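# Return misplaced items to the desk holding their kind

## Task

Find each item sitting on a desk where it does not belong and carry it to the desk that holds the other items of the same kind. The robot must not tip over or finish leaning, or the task fails. An item only counts as moved if it stays there on its own at the end, not because the robot is holding it in place.

## Robot and tools

Robot: a Hello Robot Stretch 4. It has an omni-wheel base, a mast with a lift, one arm that telescopes forward, a three-joint wrist (yaw, pitch, roll) and a two-finger gripper. It is about 1.6 m tall, and the base rim lies within 0.23 m of the base origin. Loose objects may occasionally get a brief nudge from outside.

Frames: the base frame sits on the floor under the base centre, with x forward, y left and z up. hand_pose is reported in this frame and marks a point between the open fingertips. With all wrist joints at 0, its axes line up with the base frame. The printed hand position can be slightly off. The odometry frame is the base frame as it was when the scene began.

execute_actions(actions, cameras): actions is a list holding one action, or an empty list to just read the state and images. An action contains "base", "joints", or both, and may add "pace" and "contact_limits". Alternatively it can be {"end_of_arm": "enable_torque"} on its own. All motions in an action begin together but may finish at different times.
- base: exactly one relative command, measured from the base's last reported position. translate_m drives straight, forward positive, range -2 to 2 m. strafe_m moves sideways, left positive, range -2 to 2 m. rotate_rad turns in place, counter-clockwise positive, range -3.2 to 3.2 rad.
- joints: absolute targets keyed by name.
  - lift_m: 0 to 1.2.
  - arm_m: 0 to 0.55.
  - wrist_yaw_rad: -1.134 to 4.276. 0 points forward, positive turns left, 3.14 is folded back, and above 3.4 the arm may get in the way.
  - wrist_pitch_rad: -1.117 to 4.259. 0 is level and 1.57 points down.
  - wrist_roll_rad: -1.117 to 4.259. At 0 the fingers are level; positive rolls clockwise as seen from behind.
  - gripper_m: -0.038 to 0.141. This is the fingertip gap, and negative values press the fingers together.
  - Done tolerances: ±0.004 for lift, arm and gripper; ±0.02 for yaw and roll; ±0.05 for pitch.
  - A target outside a joint's range is clamped and the result reports it. An unknown key or any other bad value rejects the whole call.
- pace: "slow", "default", "fast" or "max". Base speeds are 0.1, 0.3, 0.4 or 0.6 m/s and turn rates 1, 2, 3 or 4 rad/s. When the lift starts above 0.2, these are lowered, reaching 0.3 m/s and 1 rad/s at lift 1.2. A single action runs at most 15 s.
- contact_limits: {"arm_m": x} with x from 0 (gentlest) to 0.75. The default is 0.5.
- cameras: a list of head_camera, head_left_camera, head_right_camera, wrist_camera, or "all". Null or omitted gives all; [] gives none.
Anything you leave out of an action may keep pushing toward its earlier target without showing in the status.

wait(seconds): 0 to 10 s with no new command. It returns the state and images.
zoom_image(camera, region): region is [x0,y0,x1,y1] in pixels of that camera's latest full image, at most 504x504.
finished_scene(scene): pass the current scene's number. It is final, so only call it once items rest on their own. Sending a reply with no tool call ends everything. If a call reports a stop, the later execute_actions, wait and finished_scene calls in that same reply are skipped.

Readings:
- lidar_m: 12 distances in 30-degree sectors. The 1st is straight ahead and they go counter-clockwise (4th left, 7th behind, 10th right). "-" means nothing seen or closer than 0.25 m. It sees from about 0.15 m up to robot height, including table tops, but it can miss glass, thin legs and much of what is behind.
- wrist_depth_mm: a 7x7 grid of depths, 100 to 2000 mm, read from the top left. It includes the robot's own body.
- base_odometry: wheel-based, so slip counts as travel. Heading runs from -3.142 to 3.142. If turned_by_wheels and turned_by_imu differ by more than about 0.1 rad, a collision or slip happened, and the heading error is roughly their difference.
- base_tilt: in degrees, forward and right positive, with a fixed bias of up to about 1.5.
- motor_effort: percent of maximum, with the peak in brackets. For wheel motors, positive means turning right.

Statuses:
- done.
- off_target: may still be pushing.
- contact_stop_at_<key>: the part goes slack. A lift may sink under load and wheels may roll.
- limit_stop_at_tilt: the robot leans over 6 degrees, the lift, arm and wheels go slack, and it cannot drive off.
- limit_stop_at_own_body: you can still move that joint away from the body. It is likely with pitch below -0.2 combined with roll below -0.4 or above 4.
- torque_fault: a wrist or gripper motor went limp. Send enable_torque to restore it.
- time_out.
"held at" in on_its_own gives a joint's target, not its position.

Gripping: command a gap smaller than the object. Squeezing harder pulls the object toward the wrist. A firm grip shows as a change in gripper effort, but gripper_m and "done" do not confirm a hold. If the fingertips stick on a surface, raise the lift. To unfold at the start, send lift_m 0.4 with wrist_yaw_rad 0.

Cameras: head_camera sits atop the mast looking down and ahead; turn the base to aim it. The head_left_camera and head_right_camera fisheyes look more steeply down and show the base and arm. wrist_camera looks along the fingers, with the tips low in its image. Calibration (K, distortion, T_world_to_cam, with world meaning the base frame) is approximate.

Avoid: turning or driving with more than 1 kg held at arm_m above 0.2, especially at fast or max. Avoid sustained pushing or pulling with the gripper high, and avoid hard contact limits. Avoid dropping, slamming or hard hits, and knocking items over.

Each tool is called as a command line: name --argument value for each argument, lists and objects as JSON in quotes; but a table of rows of numbers goes row by row, as --pt "numbers of a row", without its own name.

## Session

execute_actions --actions '[]'

Scene clock: 0.00 s.
base_odometry: x=+0.000 y=+0.000 heading=+0.000 (m, m, rad; odometry frame)
turned_by_wheels: +0.000 (rad since the last result)
turned_by_imu: +0.000 (rad since the last result)
base_tilt: forward=+0.7 right=-0.4 (deg)
lidar_m: 0.85 0.75 0.76 0.91 1.57 1.63 1.10 0.95 0.95 1.19 1.32 1.32
base_status: not commanded
joint_positions: lift_m=+0.152 arm_m=+0.000 wrist_yaw_rad=+3.167 wrist_pitch_rad=-0.010 wrist_roll_rad=+0.009 gripper_m=+0.057
joint_status: not commanded
motor_effort: lift_m=+18 arm_m=-1 wrist_yaw_rad=+2 wrist_pitch_rad=-6 wrist_roll_rad=-1 gripper_m=-5 wheel_0=+0 wheel_1=-1 wheel_2=+1 (%)
hand_pose: x=-0.1198 y=+0.0801 z=+0.3333 quat_wxyz=(-0.013, +0.005, +0.005, +1.000) (m; base frame)
wrist_depth_mm: - 141 1229 1499 1808 1661 1397 / - 120 153 1464 1863 1618 1397 / - 118 154 1464 1863 1618 1397 / 116 138 198 1464 1863 1618 1397 / 211 1008 1229 1464 1863 1576 1397 / 904 1025 195 1366 210 1430 1336 / 878 854 917 146 931 904 946
pictures: head_camera, head_left_camera, head_right_camera, wrist_camera
Images, in order (width x height): head_camera 420x560, head_left_camera 420x672, head_right_camera 420x672, wrist_camera 616x392.

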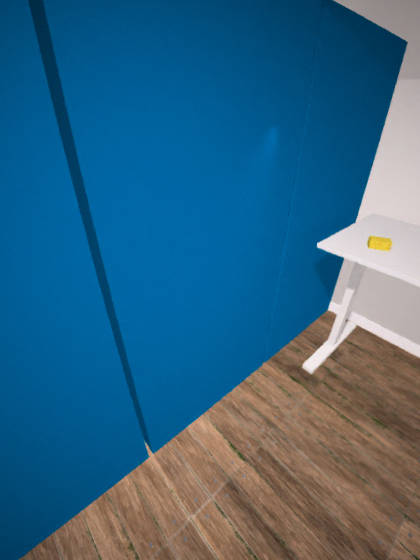

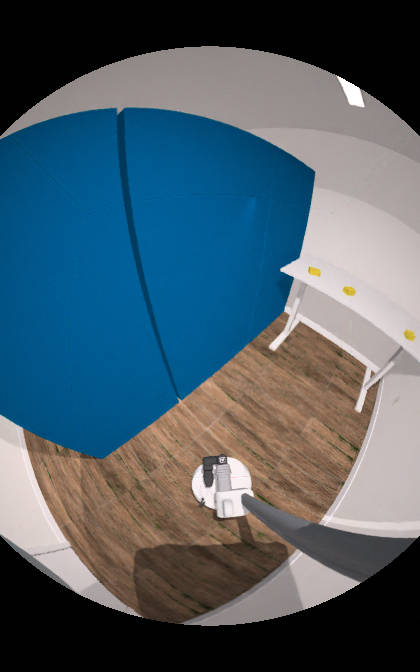

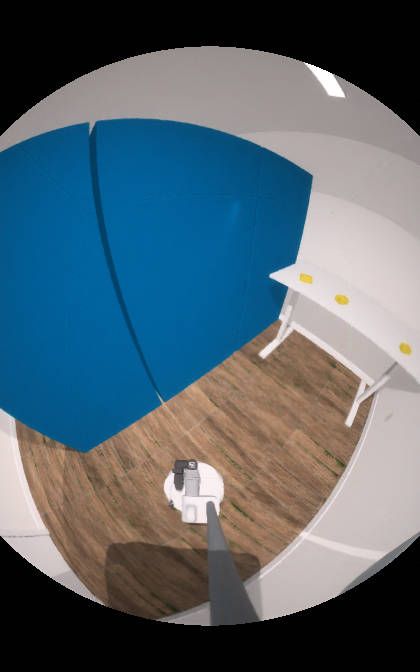

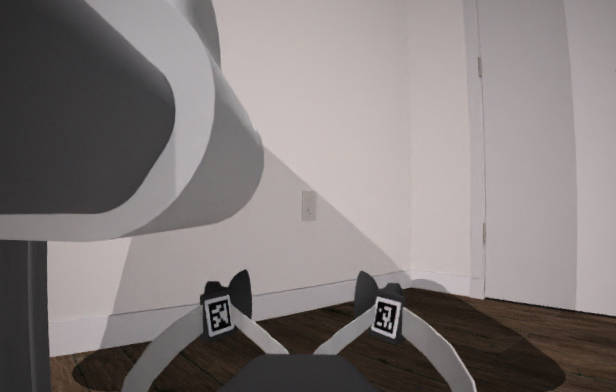

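execute_actions --actions '[{"base":{"rotate_rad":-0.8},"pace":"fast"}]' --cameras '["head_camera","head_left_camera"]'

execute_actions --actions '[{"base":{"rotate_rad":3.0},"pace":"fast"}]' --cameras '["head_camera","head_left_camera"]'

Scene clock: 4.93 s.
base_odometry: x=+0.000 y=+0.000 heading=-0.800 (m, m, rad; odometry frame)
turned_by_wheels: -0.800 (rad since the last result)
turned_by_imu: -0.795 (rad since the last result)
base_tilt: forward=+0.8 right=-0.4 (deg)
lidar_m: 1.33 1.03 0.76 0.75 0.80 1.70 1.62 1.33 0.99 0.95 1.04 1.38
base_status: done
joint_positions: lift_m=+0.152 arm_m=+0.000 wrist_yaw_rad=+3.167 wrist_pitch_rad=-0.010 wrist_roll_rad=+0.009 gripper_m=+0.057
joint_status: not commanded
motor_effort: lift_m=+18(18) arm_m=-1(1) wrist_yaw_rad=+1(1) wrist_pitch_rad=-6(7) wrist_roll_rad=+0(1) gripper_m=-3(4) wheel_0=+1(10) wheel_1=+1(12) wheel_2=+2(15) (%)
hand_pose: x=-0.1198 y=+0.0801 z=+0.3333 quat_wxyz=(-0.013, +0.005, +0.005, +1.000) (m; base frame)
wrist_depth_mm: - 141 1756 1756 1708 1756 1708 / - 120 153 1756 1756 1708 1756 / - 118 154 1756 1808 1708 1708 / 116 138 199 1756 1756 1708 1708 / 211 1808 1756 1708 1708 1708 1708 / 1205 1397 196 1499 210 1430 1397 / 891 866 904 146 917 891 946
pictures: head_camera, head_left_camera
Images, in order (width x height): head_camera 420x560, head_left_camera 420x672.

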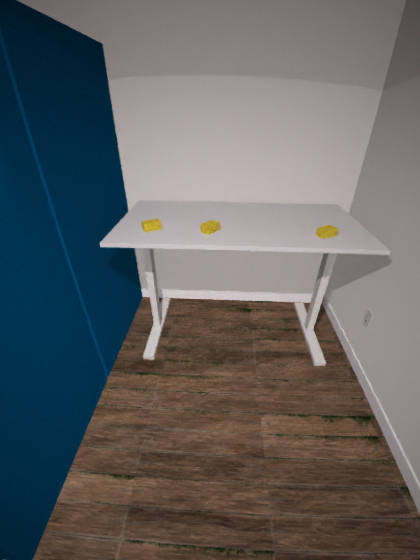

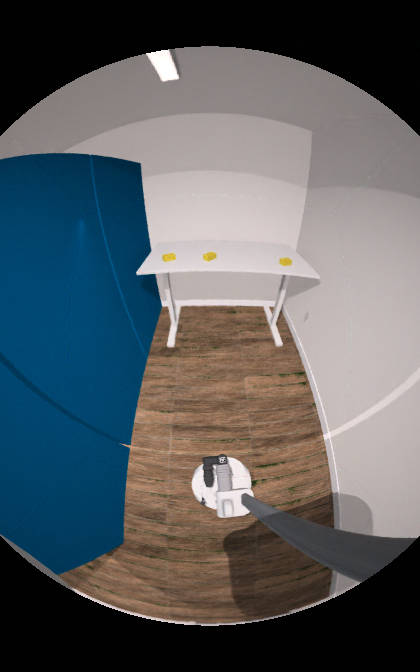

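Scene clock: 7.23 s.
base_odometry: x=+0.000 y=+0.000 heading=+2.200 (m, m, rad; odometry frame)
turned_by_wheels: +2.999 (rad since the last result)
turned_by_imu: +2.979 (rad since the last result)
base_tilt: forward=+0.8 right=-0.4 (deg)
lidar_m: 1.58 1.49 1.01 0.94 0.98 1.30 1.35 1.17 0.79 0.73 0.78 0.99
base_status: done
joint_positions: lift_m=+0.152 arm_m=+0.000 wrist_yaw_rad=+3.167 wrist_pitch_rad=-0.010 wrist_roll_rad=+0.009 gripper_m=+0.057
joint_status: not commanded
motor_effort: lift_m=+18(18) arm_m=-1(1) wrist_yaw_rad=+0(2) wrist_pitch_rad=-7(6) wrist_roll_rad=-2(0) gripper_m=-2(2) wheel_0=-3(12) wheel_1=-3(12) wheel_2=-4(14) (%)
hand_pose: x=-0.1198 y=+0.0801 z=+0.3333 quat_wxyz=(-0.013, +0.005, +0.005, +1.000) (m; base frame)
wrist_depth_mm: - 141 - - - 1618 1160 / - 120 153 1756 1708 1618 1160 / - 118 154 - - 1618 1205 / 116 138 199 - - 1618 1182 / 211 1756 - - - 1661 1182 / 1205 1397 195 1499 210 1397 1138 / 878 866 917 146 931 891 931
pictures: head_camera, head_left_camera
Images, in order (width x height): head_camera 420x560, head_left_camera 420x672.

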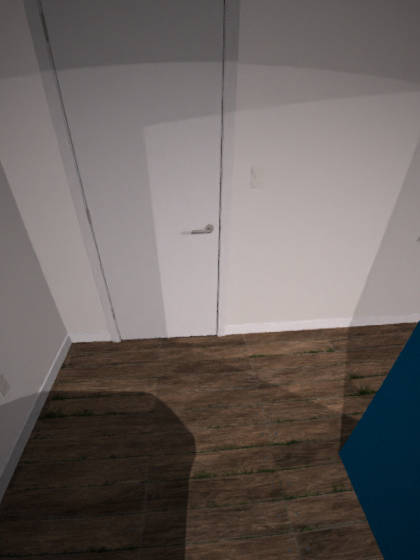

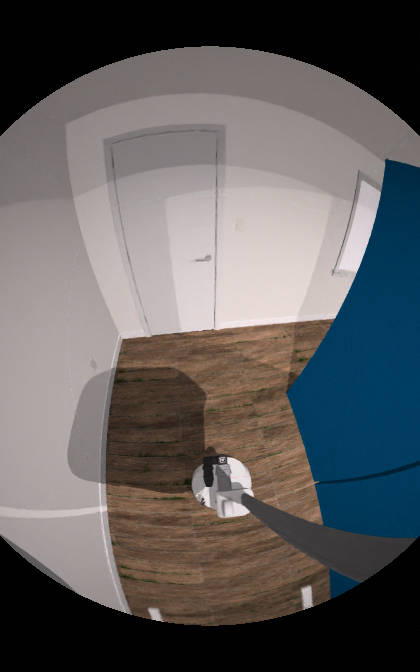

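execute_actions --actions '[{"base":{"translate_m":1.16},"pace":"max"}]' --cameras '[]'

execute_actions --actions '[{"base":{"rotate_rad":-1.47},"pace":"fast"}]' --cameras '["head_camera","head_left_camera"]'

Scene clock: 17.27 s.
base_odometry: x=-0.682 y=+0.938 heading=+2.200 (m, m, rad; odometry frame)
turned_by_wheels: +0.000 (rad since the last result)
turned_by_imu: -0.002 (rad since the last result)
base_tilt: forward=+0.7 right=-0.4 (deg)
lidar_m: 0.41 0.46 0.61 1.05 1.07 1.38 2.86 1.04 0.83 2.67 0.76 0.48
base_status: done
joint_positions: lift_m=+0.152 arm_m=+0.000 wrist_yaw_rad=+3.167 wrist_pitch_rad=-0.010 wrist_roll_rad=+0.009 gripper_m=+0.057
joint_status: not commanded
motor_effort: lift_m=+18(18) arm_m=-1(1) wrist_yaw_rad=+0(0) wrist_pitch_rad=-6(6) wrist_roll_rad=+0(1) gripper_m=-3(4) wheel_0=+2(6) wheel_1=+2(9) wheel_2=-1(20) (%)
hand_pose: x=-0.1198 y=+0.0801 z=+0.3333 quat_wxyz=(-0.013, +0.005, +0.005, +1.000) (m; base frame)
wrist_depth_mm: - 141 - - - 1756 1281 / - 120 153 - - 1808 1281 / - 118 154 - - 1808 1336 / 116 138 199 - - 1808 1281 / 211 1708 - - - 1808 1308 / 1182 1397 195 1499 211 1430 1205 / 878 866 904 146 917 904 946
pictures: none
No camera images: the call's "cameras" was empty. Leave "cameras" out to get every camera's image.

Scene clock: 18.93 s.
base_odometry: x=-0.682 y=+0.938 heading=+0.730 (m, m, rad; odometry frame)
turned_by_wheels: -1.470 (rad since the last result)
turned_by_imu: -1.460 (rad since the last result)
base_tilt: forward=+0.8 right=-0.4 (deg)
lidar_m: 1.66 0.68 0.46 0.41 0.48 0.67 1.06 1.10 1.53 2.44 0.94 0.81
base_status: done
joint_positions: lift_m=+0.152 arm_m=+0.000 wrist_yaw_rad=+3.167 wrist_pitch_rad=-0.010 wrist_roll_rad=+0.009 gripper_m=+0.057
joint_status: not commanded
motor_effort: lift_m=+18(18) arm_m=-1(1) wrist_yaw_rad=+0(1) wrist_pitch_rad=-6(7) wrist_roll_rad=-1(1) gripper_m=-3(4) wheel_0=+1(9) wheel_1=+0(11) wheel_2=+4(8) (%)
hand_pose: x=-0.1198 y=+0.0801 z=+0.3333 quat_wxyz=(-0.013, +0.005, +0.005, +1.000) (m; base frame)
wrist_depth_mm: - 141 1205 1205 1205 798 574 / - 120 153 1205 1205 798 559 / - 118 154 1182 1160 809 564 / 116 138 198 1182 1182 809 574 / 211 1182 1182 1182 1160 809 569 / 1160 1160 196 1160 210 778 559 / 878 878 904 146 931 741 569
pictures: head_camera, head_left_camera
Images, in order (width x height): head_camera 420x560, head_left_camera 420x672.

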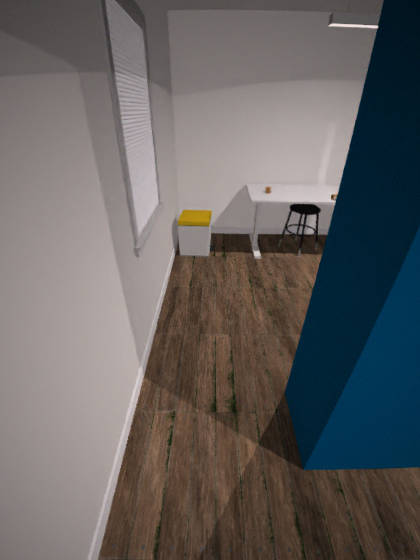

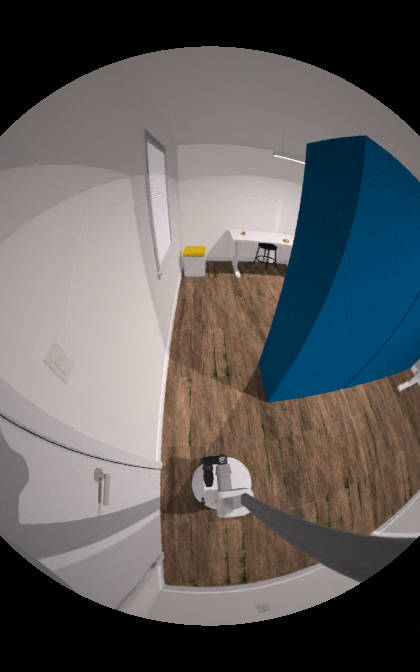

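execute_actions --actions '[{"base":{"translate_m":1.65},"pace":"max"}]' --cameras '["head_right_camera"]'

execute_actions --actions '[{"base":{"rotate_rad":-0.8},"pace":"fast"}]' --cameras '["head_camera","head_right_camera"]'

Scene clock: 27.23 s.
base_odometry: x=+0.547 y=+2.039 heading=+0.731 (m, m, rad; odometry frame)
turned_by_wheels: +0.000 (rad since the last result)
turned_by_imu: -0.002 (rad since the last result)
base_tilt: forward=+0.8 right=-0.3 (deg)
lidar_m: 1.31 0.59 0.42 0.40 0.46 0.65 1.83 0.72 0.73 2.20 1.75 1.33
base_status: done
joint_positions: lift_m=+0.152 arm_m=+0.000 wrist_yaw_rad=+3.167 wrist_pitch_rad=-0.010 wrist_roll_rad=+0.009 gripper_m=+0.057
joint_status: not commanded
motor_effort: lift_m=+18(18) arm_m=-1(1) wrist_yaw_rad=+1(1) wrist_pitch_rad=-6(6) wrist_roll_rad=+0(2) gripper_m=-4(4) wheel_0=+2(13) wheel_1=+3(12) wheel_2=-1(21) (%)
hand_pose: x=-0.1198 y=+0.0801 z=+0.3333 quat_wxyz=(-0.013, +0.005, +0.005, +1.000) (m; base frame)
wrist_depth_mm: - 140 - - 1661 788 549 / - 120 153 - 1618 788 559 / - 118 154 - 1618 798 554 / 116 138 199 - 1618 809 549 / 211 - - - 1576 798 549 / 809 1281 195 1464 211 788 554 / 820 866 904 146 917 683 544
pictures: head_right_camera
Images, in order (width x height): head_right_camera 420x672.

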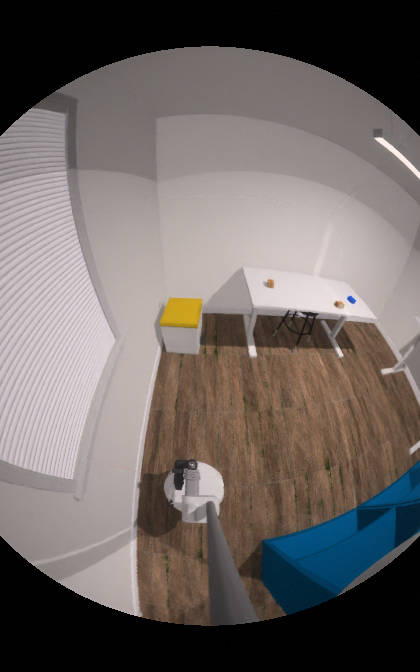

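Scene clock: 28.53 s.
base_odometry: x=+0.547 y=+2.039 heading=-0.069 (m, m, rad; odometry frame)
turned_by_wheels: -0.800 (rad since the last result)
turned_by_imu: -0.794 (rad since the last result)
base_tilt: forward=+0.7 right=-0.4 (deg)
lidar_m: 1.45 1.35 0.81 0.48 0.40 0.41 0.53 0.92 1.01 0.71 1.06 2.53
base_status: done
joint_positions: lift_m=+0.152 arm_m=+0.000 wrist_yaw_rad=+3.167 wrist_pitch_rad=-0.010 wrist_roll_rad=+0.009 gripper_m=+0.057
joint_status: not commanded
motor_effort: lift_m=+18(18) arm_m=-1(1) wrist_yaw_rad=+2(2) wrist_pitch_rad=-6(6) wrist_roll_rad=-2(1) gripper_m=-2(4) wheel_0=+1(4) wheel_1=+0(12) wheel_2=+4(11) (%)
hand_pose: x=-0.1198 y=+0.0801 z=+0.3333 quat_wxyz=(-0.013, +0.005, +0.005, +1.000) (m; base frame)
wrist_depth_mm: - 141 788 683 549 455 402 / - 120 153 683 549 455 402 / - 118 154 668 544 455 402 / 116 138 198 676 544 455 397 / 211 1205 866 668 539 452 397 / 1182 1182 195 661 210 449 394 / 878 854 842 146 530 430 389
pictures: head_camera, head_right_camera
Images, in order (width x height): head_camera 420x560, head_right_camera 420x672.

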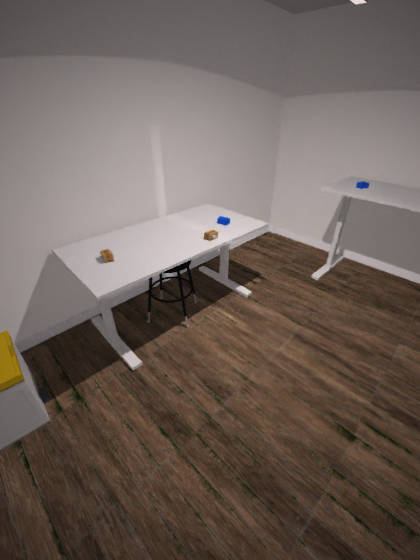

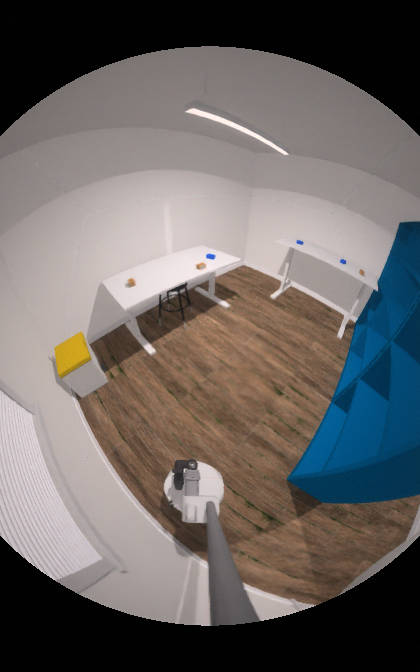

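execute_actions --actions '[{"base":{"rotate_rad":-0.46},"pace":"fast"}]' --cameras '[]'

execute_actions --actions '[{"base":{"translate_m":1.8},"joints":{"lift_m":0.8,"wrist_yaw_rad":0,"wrist_pitch_rad":1.0,"gripper_m":0.14},"pace":"max"}]' --cameras '["head_camera"]'

execute_actions --actions '[{"base":{"rotate_rad":1.24},"pace":"fast"}]' --cameras '["head_camera","head_right_camera"]'

Scene clock: 36.27 s.
base_odometry: x=+0.547 y=+2.039 heading=-0.528 (m, m, rad; odometry frame)
turned_by_wheels: -0.459 (rad since the last result)
turned_by_imu: -0.456 (rad since the last result)
base_tilt: forward=+0.7 right=-0.3 (deg)
lidar_m: 2.21 1.43 1.29 0.76 0.47 0.41 0.41 0.55 1.01 0.93 0.73 1.16
base_status: done
joint_positions: lift_m=+0.152 arm_m=+0.000 wrist_yaw_rad=+3.167 wrist_pitch_rad=-0.010 wrist_roll_rad=+0.009 gripper_m=+0.057
joint_status: not commanded
motor_effort: lift_m=+18(18) arm_m=-1(1) wrist_yaw_rad=+1(3) wrist_pitch_rad=-6(7) wrist_roll_rad=-1(1) gripper_m=-3(3) wheel_0=+3(15) wheel_1=+2(10) wheel_2=+6(13) (%)
hand_pose: x=-0.1198 y=+0.0801 z=+0.3333 quat_wxyz=(-0.013, +0.005, +0.005, +1.000) (m; base frame)
wrist_depth_mm: - 141 603 569 530 488 462 / - 120 153 569 525 484 462 / - 118 154 564 525 488 455 / 116 138 198 564 521 484 455 / 211 661 609 559 521 480 452 / 707 661 196 559 210 477 452 / 699 661 603 146 512 466 449
pictures: none
No camera images: the call's "cameras" was empty. Leave "cameras" out to get every camera's image.

Scene clock: 40.77 s.
base_odometry: x=+2.102 y=+1.132 heading=-0.528 (m, m, rad; odometry frame)
turned_by_wheels: +0.000 (rad since the last result)
turned_by_imu: -0.002 (rad since the last result)
base_tilt: forward=+0.7 right=-0.4 (deg)
lidar_m: 0.82 1.66 0.64 0.65 0.81 1.89 2.16 1.24 1.09 1.09 0.90 0.81
base_status: done
joint_positions: lift_m=+0.800 arm_m=+0.000 wrist_yaw_rad=+0.000 wrist_pitch_rad=+1.001 wrist_roll_rad=+0.009 gripper_m=+0.140
joint_status: all done
motor_effort: lift_m=+19(21) arm_m=-1(1) wrist_yaw_rad=+2(10) wrist_pitch_rad=-3(6) wrist_roll_rad=-1(0) gripper_m=-2(3) wheel_0=+1(14) wheel_1=+1(14) wheel_2=+2(19) (%)
hand_pose: x=+0.3264 y=-0.0874 z=+0.7352 quat_wxyz=(+0.877, +0.004, +0.480, -0.002) (m; base frame)
wrist_depth_mm: 1537 1618 1576 1499 1397 1308 1229 / 1464 1430 1430 1397 1430 1397 1336 / 1281 1281 1281 1281 1281 1308 1255 / 1138 1138 1138 1160 1160 1182 1138 / 1042 1025 1042 1060 1060 1042 1042 / 946 210 946 976 960 917 946 / 866 878 891 146 891 878 878
pictures: head_camera
Images, in order (width x height): head_camera 420x560.

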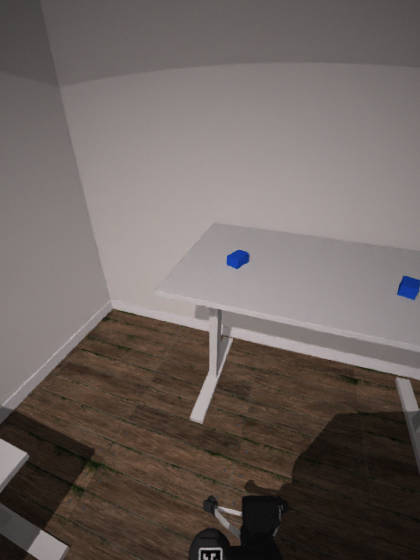

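Scene clock: 42.57 s.
base_odometry: x=+2.102 y=+1.132 heading=+0.711 (m, m, rad; odometry frame)
turned_by_wheels: +1.239 (rad since the last result)
turned_by_imu: +1.231 (rad since the last result)
base_tilt: forward=+0.7 right=-0.4 (deg)
lidar_m: 0.64 0.68 0.95 2.12 1.55 1.15 1.08 1.13 0.85 0.81 0.85 0.68
base_status: done
joint_positions: lift_m=+0.800 arm_m=+0.000 wrist_yaw_rad=+0.000 wrist_pitch_rad=+1.001 wrist_roll_rad=+0.009 gripper_m=+0.140
joint_status: not commanded
motor_effort: lift_m=+19(19) arm_m=-1(1) wrist_yaw_rad=+0(0) wrist_pitch_rad=-3(3) wrist_roll_rad=-2(1) gripper_m=-1(1) wheel_0=-3(14) wheel_1=-3(9) wheel_2=-6(11) (%)
hand_pose: x=+0.3264 y=-0.0874 z=+0.7352 quat_wxyz=(+0.877, +0.004, +0.480, -0.002) (m; base frame)
wrist_depth_mm: 436 439 891 627 1336 1336 1366 / 1366 1397 1397 1397 1430 1430 1430 / 1281 1255 1255 1255 1281 1281 1308 / 1138 1138 1160 1138 1160 1160 1160 / 1025 1042 1025 1042 1060 1042 1042 / 946 210 946 960 960 931 946 / 878 878 878 146 891 891 891
pictures: head_camera, head_right_camera
Images, in order (width x height): head_camera 420x560, head_right_camera 420x672.

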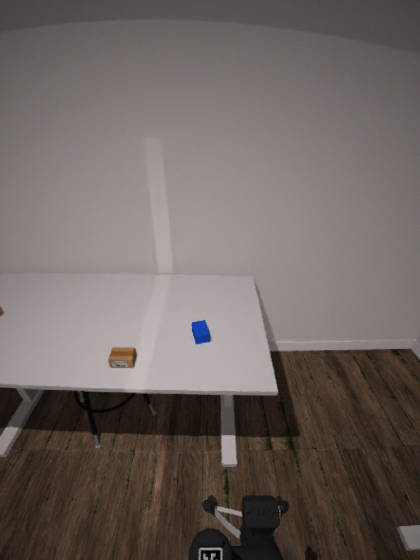

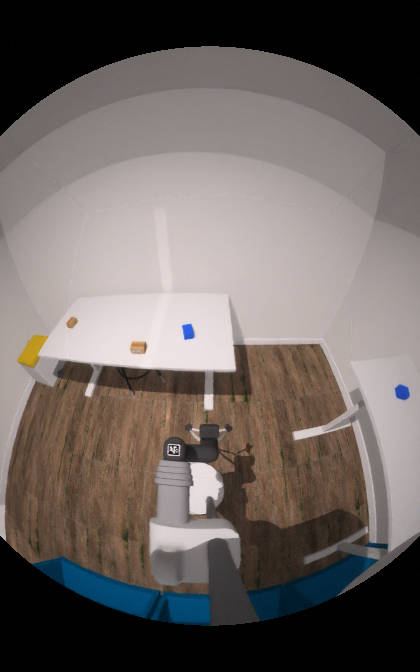

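execute_actions --actions '[{"base":{"rotate_rad":0.125},"joints":{"lift_m":0.86,"arm_m":0.4,"wrist_pitch_rad":0.7},"pace":"fast"}]' --cameras '["head_camera","wrist_camera"]'

Scene clock: 52.27 s.
base_odometry: x=+2.102 y=+1.132 heading=+0.835 (m, m, rad; odometry frame)
turned_by_wheels: +0.124 (rad since the last result)
turned_by_imu: +0.122 (rad since the last result)
base_tilt: forward=+0.8 right=-0.4 (deg)
lidar_m: 0.64 0.72 1.13 2.11 1.41 1.10 1.09 1.05 0.83 0.81 0.88 0.67
base_status: done
joint_positions: lift_m=+0.860 arm_m=+0.399 wrist_yaw_rad=+0.000 wrist_pitch_rad=+0.701 wrist_roll_rad=+0.009 gripper_m=+0.140
joint_status: all done
motor_effort: lift_m=+20(20) arm_m=+5(3) wrist_yaw_rad=-1(1) wrist_pitch_rad=-5(7) wrist_roll_rad=-1(0) gripper_m=-2(1) wheel_0=-5(8) wheel_1=-5(11) wheel_2=-6(11) (%)
hand_pose: x=+0.7905 y=-0.0874 z=+0.8519 quat_wxyz=(+0.939, +0.004, +0.344, -0.001) (m; base frame)
wrist_depth_mm: 831 820 809 788 768 741 741 / 809 798 788 788 798 798 788 / 615 615 609 621 621 691 878 / 500 500 504 504 504 504 976 / 415 421 424 377 427 427 1098 / 359 209 368 359 368 345 377 / 322 319 324 146 322 319 325
pictures: head_camera, wrist_camera
camera_calibration (this result's frames):
wrist_camera: T_world_to_cam=[[-0.0166397, -0.999741, -0.0155207, -0.0599149], [-0.598388, 0.0223932, -0.800893, 1.22696], [0.801034, -0.00403928, -0.598606, 0.0996383], [0, 0, 0, 1]] pos_world=[0.65339, -0.0869726, 1.04138]
Images, in order (width x height): head_camera 420x560, wrist_camera 616x392.

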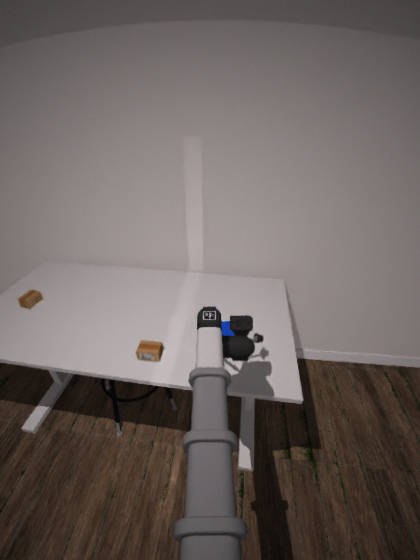

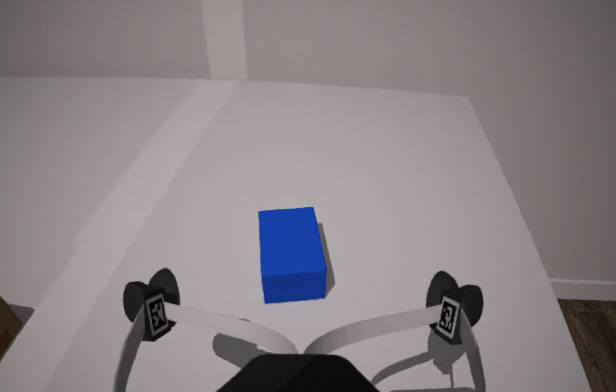

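execute_actions --actions '[{"base":{"rotate_rad":0.012},"joints":{"lift_m":0.775,"arm_m":0.53}}]' --cameras '["wrist_camera"]'

Scene clock: 60.13 s.
base_odometry: x=+2.102 y=+1.132 heading=+0.847 (m, m, rad; odometry frame)
turned_by_wheels: +0.011 (rad since the last result)
turned_by_imu: +0.011 (rad since the last result)
base_tilt: forward=+0.8 right=-0.4 (deg)
lidar_m: 0.65 0.71 1.12 2.11 1.39 1.11 1.09 1.04 0.83 0.80 0.90 0.65
base_status: done
joint_positions: lift_m=+0.775 arm_m=+0.529 wrist_yaw_rad=+0.000 wrist_pitch_rad=+0.702 wrist_roll_rad=+0.009 gripper_m=+0.140
joint_status: all done
motor_effort: lift_m=+15(17) arm_m=+5(8) wrist_yaw_rad=+1(2) wrist_pitch_rad=-5(4) wrist_roll_rad=-1(0) gripper_m=-1(0) wheel_0=-2(8) wheel_1=-2(9) wheel_2=-4(11) (%)
hand_pose: x=+0.9204 y=-0.0874 z=+0.7672 quat_wxyz=(+0.939, +0.004, +0.344, -0.002) (m; base frame)
wrist_depth_mm: 723 699 676 668 647 621 615 / 597 585 580 580 580 597 654 / 455 449 452 445 452 459 500 / 364 368 366 368 368 370 373 / 304 309 310 251 310 312 309 / 263 211 262 217 268 253 266 / 235 233 235 146 236 233 -
pictures: wrist_camera
camera_calibration (this result's frames):
wrist_camera: T_world_to_cam=[[-0.0167154, -0.99974, -0.0155185, -0.0590154], [-0.598484, 0.0224373, -0.80082, 1.23693], [0.80096, -0.00409847, -0.598703, -0.0549915], [0, 0, 0, 1]] pos_world=[0.783343, -0.0869788, 0.95672]
Images, in order (width x height): wrist_camera 616x392.

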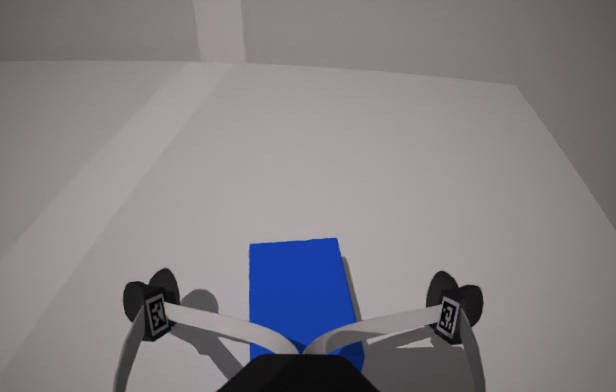

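execute_actions --actions '[{"joints":{"lift_m":0.764}}]' --cameras '[]'

execute_actions --actions '[{"joints":{"gripper_m":0.025}}]' --cameras '["wrist_camera"]'

execute_actions --actions '[{"joints":{"lift_m":1.08}}]' --cameras '["wrist_camera"]'

Scene clock: 65.53 s.
base_odometry: x=+2.102 y=+1.132 heading=+0.847 (m, m, rad; odometry frame)
turned_by_wheels: +0.000 (rad since the last result)
turned_by_imu: +0.000 (rad since the last result)
base_tilt: forward=+0.7 right=-0.4 (deg)
lidar_m: 0.65 0.73 1.15 2.11 1.40 1.10 1.09 1.06 0.82 0.81 0.89 0.67
base_status: not commanded
joint_positions: lift_m=+0.764 arm_m=+0.529 wrist_yaw_rad=+0.000 wrist_pitch_rad=+0.702 wrist_roll_rad=+0.009 gripper_m=+0.140
joint_status: all done
motor_effort: lift_m=+16(13) arm_m=+5(5) wrist_yaw_rad=+1(0) wrist_pitch_rad=-5(4) wrist_roll_rad=+0(1) gripper_m=+0(2) wheel_0=-2(2) wheel_1=-2(2) wheel_2=-4(4) (%)
hand_pose: x=+0.9204 y=-0.0874 z=+0.7562 quat_wxyz=(+0.939, +0.004, +0.344, -0.002) (m; base frame)
wrist_depth_mm: 715 691 676 661 647 627 615 / 559 559 554 554 559 569 654 / 430 427 427 427 430 433 449 / 347 347 347 351 351 353 355 / 290 293 294 236 297 297 297 / 250 209 249 204 255 241 253 / 224 221 224 146 225 222 -
pictures: none
No camera images: the call's "cameras" was empty. Leave "cameras" out to get every camera's image.

Scene clock: 67.67 s.
base_odometry: x=+2.102 y=+1.132 heading=+0.847 (m, m, rad; odometry frame)
turned_by_wheels: +0.000 (rad since the last result)
turned_by_imu: +0.000 (rad since the last result)
base_tilt: forward=+0.7 right=-0.4 (deg)
lidar_m: 0.64 0.73 1.15 2.11 1.41 1.10 1.09 1.04 0.82 0.82 0.90 0.66
base_status: not commanded
joint_positions: lift_m=+0.764 arm_m=+0.529 wrist_yaw_rad=+0.000 wrist_pitch_rad=+0.702 wrist_roll_rad=+0.009 gripper_m=+0.025
joint_status: all done
motor_effort: lift_m=+15(15) arm_m=+5(5) wrist_yaw_rad=-1(0) wrist_pitch_rad=-5(4) wrist_roll_rad=+0(0) gripper_m=-17(15) wheel_0=-2(2) wheel_1=-2(2) wheel_2=-4(4) (%)
hand_pose: x=+0.9204 y=-0.0874 z=+0.7562 quat_wxyz=(+0.939, +0.004, +0.344, -0.002) (m; base frame)
wrist_depth_mm: 715 699 676 668 647 634 615 / 569 559 554 549 554 569 654 / 430 424 427 427 430 433 439 / 345 347 347 349 351 351 353 / 290 293 294 226 297 297 296 / 250 253 191 196 191 254 253 / 224 213 222 176 219 218 -
pictures: wrist_camera
camera_calibration (this result's frames):
wrist_camera: T_world_to_cam=[[-0.0167155, -0.99974, -0.0155185, -0.0591858], [-0.598485, 0.0224373, -0.80082, 1.22813], [0.80096, -0.00409857, -0.598704, -0.06157], [0, 0, 0, 1]] pos_world=[0.783345, -0.0869788, 0.945732]
Images, in order (width x height): wrist_camera 616x392.

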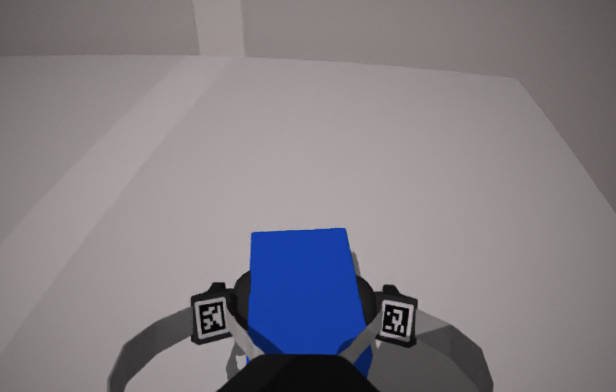

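Scene clock: 70.00 s.
base_odometry: x=+2.102 y=+1.132 heading=+0.847 (m, m, rad; odometry frame)
turned_by_wheels: +0.000 (rad since the last result)
turned_by_imu: +0.000 (rad since the last result)
base_tilt: forward=+0.8 right=-0.4 (deg)
lidar_m: 0.66 0.73 1.14 2.12 1.37 1.10 1.09 1.06 0.82 0.82 0.88 0.65
base_status: not commanded
joint_positions: lift_m=+1.080 arm_m=+0.529 wrist_yaw_rad=+0.000 wrist_pitch_rad=+0.702 wrist_roll_rad=+0.009 gripper_m=+0.025
joint_status: all done
motor_effort: lift_m=+20(20) arm_m=+5(5) wrist_yaw_rad=+1(0) wrist_pitch_rad=-5(6) wrist_roll_rad=+0(1) gripper_m=-18(19) wheel_0=-2(2) wheel_1=-2(2) wheel_2=-4(4) (%)
hand_pose: x=+0.9204 y=-0.0874 z=+1.0718 quat_wxyz=(+0.939, +0.004, +0.344, -0.002) (m; base frame)
wrist_depth_mm: 715 691 683 661 654 627 609 / 778 759 750 732 707 683 668 / 878 854 842 809 788 750 732 / 842 842 854 866 854 831 820 / 707 715 715 227 715 904 917 / 609 615 190 196 191 661 1060 / 544 517 539 176 535 530 1205
pictures: wrist_camera
camera_calibration (this result's frames):
wrist_camera: T_world_to_cam=[[-0.0167179, -0.99974, -0.015516, -0.0542898], [-0.598603, 0.0224373, -0.800732, 1.48084], [0.800872, -0.00409863, -0.598822, 0.127581], [0, 0, 0, 1]] pos_world=[0.783349, -0.0869788, 1.26131]
Images, in order (width x height): wrist_camera 616x392.

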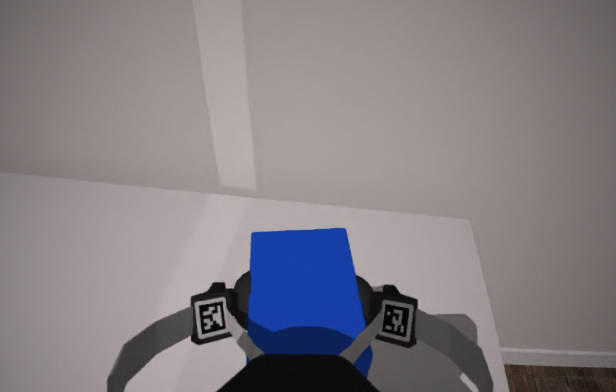

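execute_actions --actions '[{"base":{"rotate_rad":-1.7},"joints":{"arm_m":0.3}}]' --cameras '["head_camera","wrist_camera","head_right_camera"]'

Scene clock: 75.30 s.
base_odometry: x=+2.102 y=+1.132 heading=-0.852 (m, m, rad; odometry frame)
turned_by_wheels: -1.699 (rad since the last result)
turned_by_imu: -1.688 (rad since the last result)
base_tilt: forward=+0.7 right=-0.4 (deg)
lidar_m: 0.80 0.85 0.67 0.64 0.68 0.97 2.15 1.56 1.14 1.09 1.15 0.85
base_status: done
joint_positions: lift_m=+1.080 arm_m=+0.301 wrist_yaw_rad=+0.000 wrist_pitch_rad=+0.702 wrist_roll_rad=+0.009 gripper_m=+0.025
joint_status: all done
motor_effort: lift_m=+19(21) arm_m=-4(5) wrist_yaw_rad=+1(1) wrist_pitch_rad=-6(5) wrist_roll_rad=-1(0) gripper_m=-19(18) wheel_0=+5(11) wheel_1=+5(13) wheel_2=+6(8) (%)
hand_pose: x=+0.6920 y=-0.0874 z=+1.0718 quat_wxyz=(+0.939, +0.004, +0.344, -0.002) (m; base frame)
wrist_depth_mm: 991 976 991 991 991 991 1025 / 788 778 768 768 768 798 820 / 603 591 591 597 597 603 609 / 480 484 484 488 488 492 496 / 418 410 410 228 413 415 424 / 1430 1397 191 196 191 1499 1138 / 1281 1205 1255 176 1255 1229 1281
pictures: head_camera, head_right_camera, wrist_camera
camera_calibration (this result's frames):
wrist_camera: T_world_to_cam=[[-0.0169986, -0.999735, -0.0155108, -0.0579799], [-0.598745, 0.0226021, -0.800621, 1.34415], [0.800759, -0.0043224, -0.598971, 0.310739], [0, 0, 0, 1]] pos_world=[0.554988, -0.0870019, 1.26137]
Images, in order (width x height): head_camera 420x560, head_right_camera 420x672, wrist_camera 616x392.

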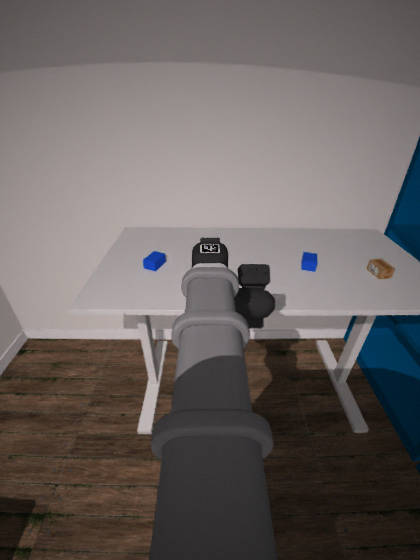

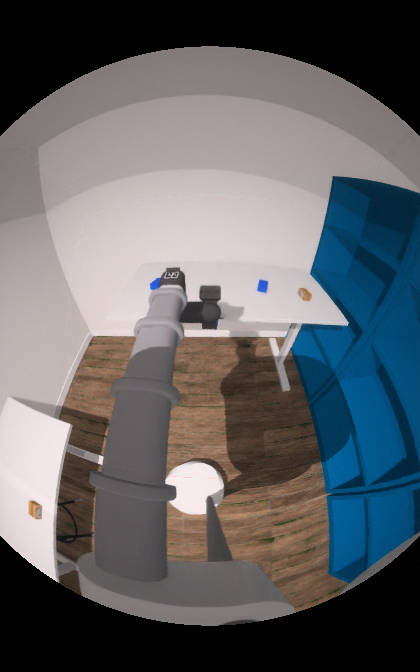

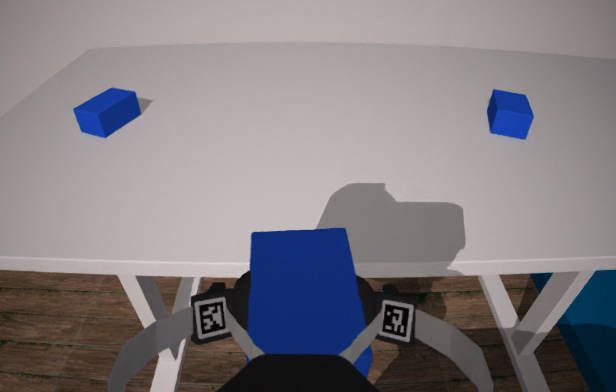

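execute_actions --actions '[{"base":{"translate_m":0.3},"joints":{"arm_m":0.35,"lift_m":1.03}}]' --cameras '[]'

execute_actions --actions '[{"joints":{"lift_m":0.998},"pace":"slow"}]' --cameras '["head_camera","wrist_camera"]'

Scene clock: 82.40 s.
base_odometry: x=+2.299 y=+0.907 heading=-0.852 (m, m, rad; odometry frame)
turned_by_wheels: +0.000 (rad since the last result)
turned_by_imu: -0.001 (rad since the last result)
base_tilt: forward=+0.7 right=-0.4 (deg)
lidar_m: 0.50 0.57 1.52 0.65 0.68 0.95 2.45 1.55 1.14 1.08 0.76 0.55
base_status: done
joint_positions: lift_m=+1.030 arm_m=+0.349 wrist_yaw_rad=+0.000 wrist_pitch_rad=+0.702 wrist_roll_rad=+0.009 gripper_m=+0.025
joint_status: all done
motor_effort: lift_m=+16(19) arm_m=+5(6) wrist_yaw_rad=+1(2) wrist_pitch_rad=-6(6) wrist_roll_rad=+0(1) gripper_m=-16(19) wheel_0=+2(7) wheel_1=+3(8) wheel_2=-3(14) (%)
hand_pose: x=+0.7404 y=-0.0874 z=+1.0221 quat_wxyz=(+0.939, +0.004, +0.344, -0.002) (m; base frame)
wrist_depth_mm: 661 661 668 668 676 668 676 / 661 647 647 634 647 654 683 / 500 500 496 496 500 504 512 / 404 407 407 407 407 410 410 / 336 342 342 227 345 345 345 / 291 294 191 196 191 297 294 / 259 249 259 177 255 253 -
pictures: none
No camera images: the call's "cameras" was empty. Leave "cameras" out to get every camera's image.

Scene clock: 83.50 s.
base_odometry: x=+2.299 y=+0.907 heading=-0.852 (m, m, rad; odometry frame)
turned_by_wheels: +0.000 (rad since the last result)
turned_by_imu: +0.000 (rad since the last result)
base_tilt: forward=+0.8 right=-0.3 (deg)
lidar_m: 0.51 0.55 1.53 0.65 0.67 0.95 2.46 1.57 1.14 1.09 0.75 0.54
base_status: not commanded
joint_positions: lift_m=+0.998 arm_m=+0.349 wrist_yaw_rad=+0.000 wrist_pitch_rad=+0.702 wrist_roll_rad=+0.009 gripper_m=+0.025
joint_status: all done
motor_effort: lift_m=+16(15) arm_m=+5(5) wrist_yaw_rad=+1(1) wrist_pitch_rad=-6(6) wrist_roll_rad=-1(1) gripper_m=-19(18) wheel_0=+2(2) wheel_1=+3(3) wheel_2=-4(4) (%)
hand_pose: x=+0.7404 y=-0.0874 z=+0.9901 quat_wxyz=(+0.939, +0.004, +0.344, -0.002) (m; base frame)
wrist_depth_mm: 661 661 668 676 676 676 676 / 574 569 559 564 569 580 597 / 436 436 433 439 436 442 449 / 351 353 355 355 359 357 359 / 296 298 298 228 303 301 301 / 254 258 191 196 191 259 258 / 227 218 227 176 223 222 -
pictures: head_camera, wrist_camera
camera_calibration (this result's frames):
wrist_camera: T_world_to_cam=[[-0.0167971, -0.999739, -0.0155097, -0.0585303], [-0.598795, 0.0224808, -0.800587, 1.30771], [0.800727, -0.0041604, -0.599016, 0.223139], [0, 0, 0, 1]] pos_world=[0.603393, -0.0869851, 1.17969]
Images, in order (width x height): head_camera 420x560, wrist_camera 616x392.

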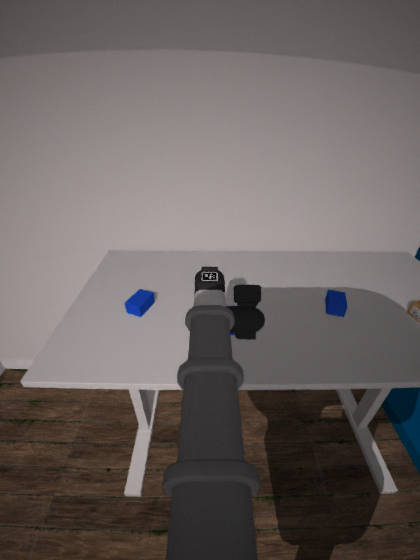

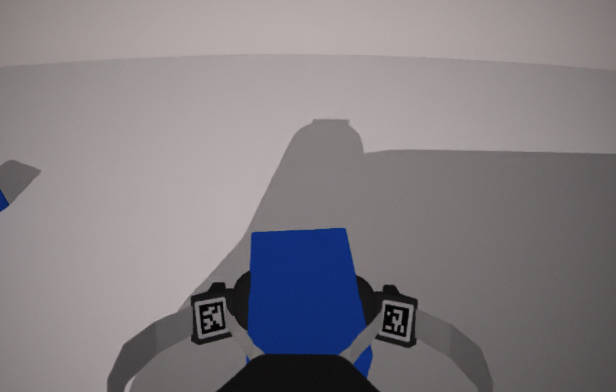

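execute_actions --actions '[{"joints":{"lift_m":0.994,"gripper_m":0.14}}]' --cameras '[]'

execute_actions --actions '[{"joints":{"lift_m":1.12,"arm_m":0.18},"pace":"fast"}]' --cameras '["wrist_camera"]'

execute_actions --actions '[{"base":{"strafe_m":-0.63},"pace":"fast"}]' --cameras '["head_camera","wrist_camera"]'

Scene clock: 91.03 s.
base_odometry: x=+2.299 y=+0.907 heading=-0.852 (m, m, rad; odometry frame)
turned_by_wheels: +0.000 (rad since the last result)
turned_by_imu: +0.000 (rad since the last result)
base_tilt: forward=+0.8 right=-0.4 (deg)
lidar_m: 0.50 0.55 1.54 0.65 0.66 0.96 2.46 1.57 1.14 1.09 0.73 0.56
base_status: not commanded
joint_positions: lift_m=+0.994 arm_m=+0.349 wrist_yaw_rad=+0.000 wrist_pitch_rad=+0.702 wrist_roll_rad=+0.009 gripper_m=+0.140
joint_status: all done
motor_effort: lift_m=+16(16) arm_m=+4(4) wrist_yaw_rad=+1(2) wrist_pitch_rad=-6(6) wrist_roll_rad=-1(1) gripper_m=+0(16) wheel_0=+2(2) wheel_1=+3(3) wheel_2=-4(3) (%)
hand_pose: x=+0.7404 y=-0.0874 z=+0.9861 quat_wxyz=(+0.939, +0.004, +0.344, -0.002) (m; base frame)
wrist_depth_mm: 661 661 661 668 676 676 676 / 569 559 554 554 559 574 585 / 427 427 430 427 430 436 439 / 347 349 349 351 351 353 353 / 290 294 296 236 297 297 296 / 250 210 249 204 243 241 253 / 224 222 224 146 224 223 -
pictures: none
No camera images: the call's "cameras" was empty. Leave "cameras" out to get every camera's image.

Scene clock: 92.37 s.
base_odometry: x=+2.299 y=+0.907 heading=-0.852 (m, m, rad; odometry frame)
turned_by_wheels: +0.000 (rad since the last result)
turned_by_imu: +0.000 (rad since the last result)
base_tilt: forward=+0.8 right=-0.4 (deg)
lidar_m: 0.50 0.55 1.53 0.67 0.65 0.95 2.46 1.56 1.15 1.09 0.75 0.53
base_status: not commanded
joint_positions: lift_m=+1.120 arm_m=+0.181 wrist_yaw_rad=+0.000 wrist_pitch_rad=+0.702 wrist_roll_rad=+0.009 gripper_m=+0.140
joint_status: all done
motor_effort: lift_m=+20(20) arm_m=-4(3) wrist_yaw_rad=+2(1) wrist_pitch_rad=-5(6) wrist_roll_rad=+0(1) gripper_m=-1(2) wheel_0=+3(2) wheel_1=+3(3) wheel_2=-4(4) (%)
hand_pose: x=+0.5720 y=-0.0875 z=+1.1118 quat_wxyz=(+0.939, +0.004, +0.344, -0.002) (m; base frame)
wrist_depth_mm: 820 820 820 831 831 842 831 / 866 866 878 866 878 878 866 / 676 676 676 668 683 676 691 / 492 544 549 554 554 554 500 / 455 462 466 436 466 469 466 / 394 211 402 404 402 379 399 / 351 349 355 146 353 351 355
pictures: wrist_camera
camera_calibration (this result's frames):
wrist_camera: T_world_to_cam=[[-0.0171084, -0.999733, -0.0155137, -0.059359], [-0.598599, 0.0226694, -0.800728, 1.30432], [0.800866, -0.00441267, -0.598827, 0.430584], [0, 0, 0, 1]] pos_world=[0.43491, -0.0870113, 1.30133]
Images, in order (width x height): wrist_camera 616x392.

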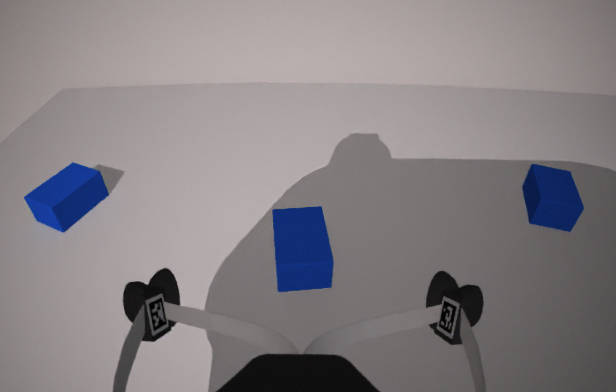

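Scene clock: 95.63 s.
base_odometry: x=+1.825 y=+0.492 heading=-0.852 (m, m, rad; odometry frame)
turned_by_wheels: +0.000 (rad since the last result)
turned_by_imu: -0.002 (rad since the last result)
base_tilt: forward=+0.7 right=-0.4 (deg)
lidar_m: 0.51 0.53 0.75 1.29 1.33 1.92 2.46 0.68 0.48 0.46 0.47 0.53
base_status: done
joint_positions: lift_m=+1.120 arm_m=+0.181 wrist_yaw_rad=+0.000 wrist_pitch_rad=+0.702 wrist_roll_rad=+0.009 gripper_m=+0.140
joint_status: not commanded
motor_effort: lift_m=+20(20) arm_m=-4(4) wrist_yaw_rad=+1(0) wrist_pitch_rad=-5(5) wrist_roll_rad=+0(0) gripper_m=+1(0) wheel_0=-1(14) wheel_1=-4(15) wheel_2=+0(2) (%)
hand_pose: x=+0.5720 y=-0.0874 z=+1.1118 quat_wxyz=(+0.939, +0.004, +0.344, -0.002) (m; base frame)
wrist_depth_mm: 820 831 820 842 831 798 788 / 854 866 866 866 878 831 820 / 676 676 668 676 683 750 609 / 544 512 549 535 549 574 544 / 459 462 462 439 469 466 1025 / 394 210 402 404 404 379 413 / 351 347 355 146 355 349 359
pictures: head_camera, wrist_camera
camera_calibration (this result's frames):
wrist_camera: T_world_to_cam=[[-0.0168828, -0.999737, -0.0155139, -0.0594375], [-0.598604, 0.0225345, -0.800728, 1.30436], [0.800867, -0.00423186, -0.598827, 0.430609], [0, 0, 0, 1]] pos_world=[0.434928, -0.0869925, 1.30137]
Images, in order (width x height): head_camera 420x560, wrist_camera 616x392.

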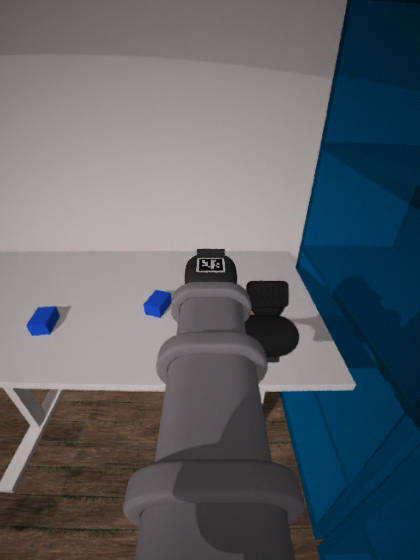

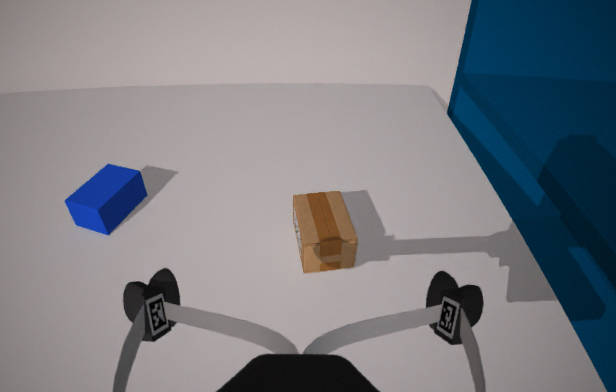

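execute_actions --actions '[{"base":{"strafe_m":-0.073},"joints":{"wrist_yaw_rad":0.2,"arm_m":0.362,"lift_m":1.07}}]' --cameras '["wrist_camera"]'

execute_actions --actions '[{"joints":{"lift_m":0.998}}]' --cameras '["wrist_camera"]'

Scene clock: 105.73 s.
base_odometry: x=+1.770 y=+0.444 heading=-0.853 (m, m, rad; odometry frame)
turned_by_wheels: +0.000 (rad since the last result)
turned_by_imu: -0.001 (rad since the last result)
base_tilt: forward=+0.7 right=-0.4 (deg)
lidar_m: 0.49 0.56 0.75 1.36 1.43 2.01 2.46 0.57 0.40 0.38 0.40 0.54
base_status: done
joint_positions: lift_m=+1.070 arm_m=+0.361 wrist_yaw_rad=+0.200 wrist_pitch_rad=+0.702 wrist_roll_rad=+0.009 gripper_m=+0.140
joint_status: all done
motor_effort: lift_m=+16(18) arm_m=+5(5) wrist_yaw_rad=+0(8) wrist_pitch_rad=-5(5) wrist_roll_rad=+0(1) gripper_m=+1(0) wheel_0=+0(14) wheel_1=-2(8) wheel_2=+0(1) (%)
hand_pose: x=+0.7654 y=-0.0419 z=+1.0622 quat_wxyz=(+0.935, -0.030, +0.342, +0.092) (m; base frame)
wrist_depth_mm: 741 715 683 654 627 603 580 / 759 750 723 691 676 654 609 / 580 580 574 574 580 585 647 / 469 466 473 473 469 477 683 / 359 394 397 397 399 397 407 / 338 210 343 287 345 325 342 / 300 298 301 146 304 300 306
pictures: wrist_camera
camera_calibration (this result's frames):
wrist_camera: T_world_to_cam=[[0.182164, -0.983146, -0.0155159, -0.163067], [-0.591042, -0.0968739, -0.800803, 1.36866], [0.785803, 0.155048, -0.598727, 0.264284], [0, 0, 0, 1]] pos_world=[0.630963, -0.0687086, 1.25173]
Images, in order (width x height): wrist_camera 616x392.

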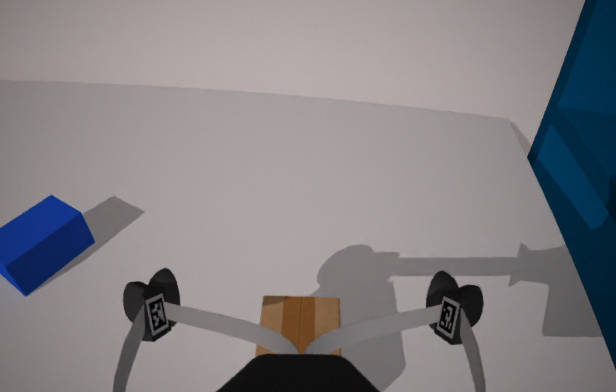

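Scene clock: 107.00 s.
base_odometry: x=+1.770 y=+0.444 heading=-0.853 (m, m, rad; odometry frame)
turned_by_wheels: +0.000 (rad since the last result)
turned_by_imu: +0.000 (rad since the last result)
base_tilt: forward=+0.7 right=-0.4 (deg)
lidar_m: 0.49 0.54 0.74 1.36 1.41 2.01 2.46 0.57 0.40 0.38 0.40 0.55
base_status: not commanded
joint_positions: lift_m=+0.998 arm_m=+0.361 wrist_yaw_rad=+0.200 wrist_pitch_rad=+0.702 wrist_roll_rad=+0.009 gripper_m=+0.140
joint_status: all done
motor_effort: lift_m=+15(15) arm_m=+5(5) wrist_yaw_rad=+1(0) wrist_pitch_rad=-5(4) wrist_roll_rad=-1(1) gripper_m=+0(1) wheel_0=+0(0) wheel_1=-2(2) wheel_2=+0(0) (%)
hand_pose: x=+0.7654 y=-0.0419 z=+0.9902 quat_wxyz=(+0.935, -0.030, +0.342, +0.092) (m; base frame)
wrist_depth_mm: 723 707 683 661 627 603 574 / 574 569 559 559 564 585 603 / 439 436 436 436 439 442 459 / 336 355 355 357 359 357 359 / 297 300 300 236 303 301 301 / 254 211 216 203 260 246 258 / 228 226 228 146 229 227 -
pictures: wrist_camera
camera_calibration (this result's frames):
wrist_camera: T_world_to_cam=[[0.182164, -0.983146, -0.0155158, -0.164185], [-0.591042, -0.0968741, -0.800803, 1.31101], [0.785803, 0.155048, -0.598727, 0.221178], [0, 0, 0, 1]] pos_world=[0.630965, -0.0687086, 1.17973]
Images, in order (width x height): wrist_camera 616x392.

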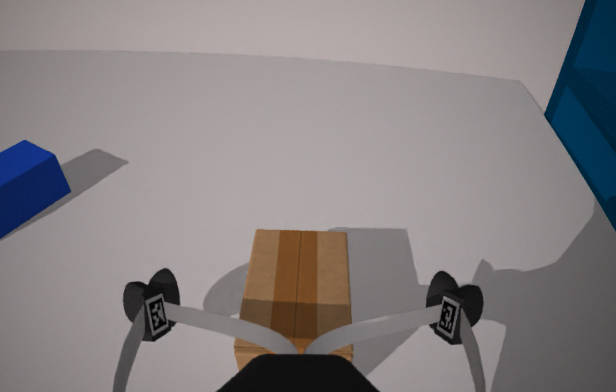

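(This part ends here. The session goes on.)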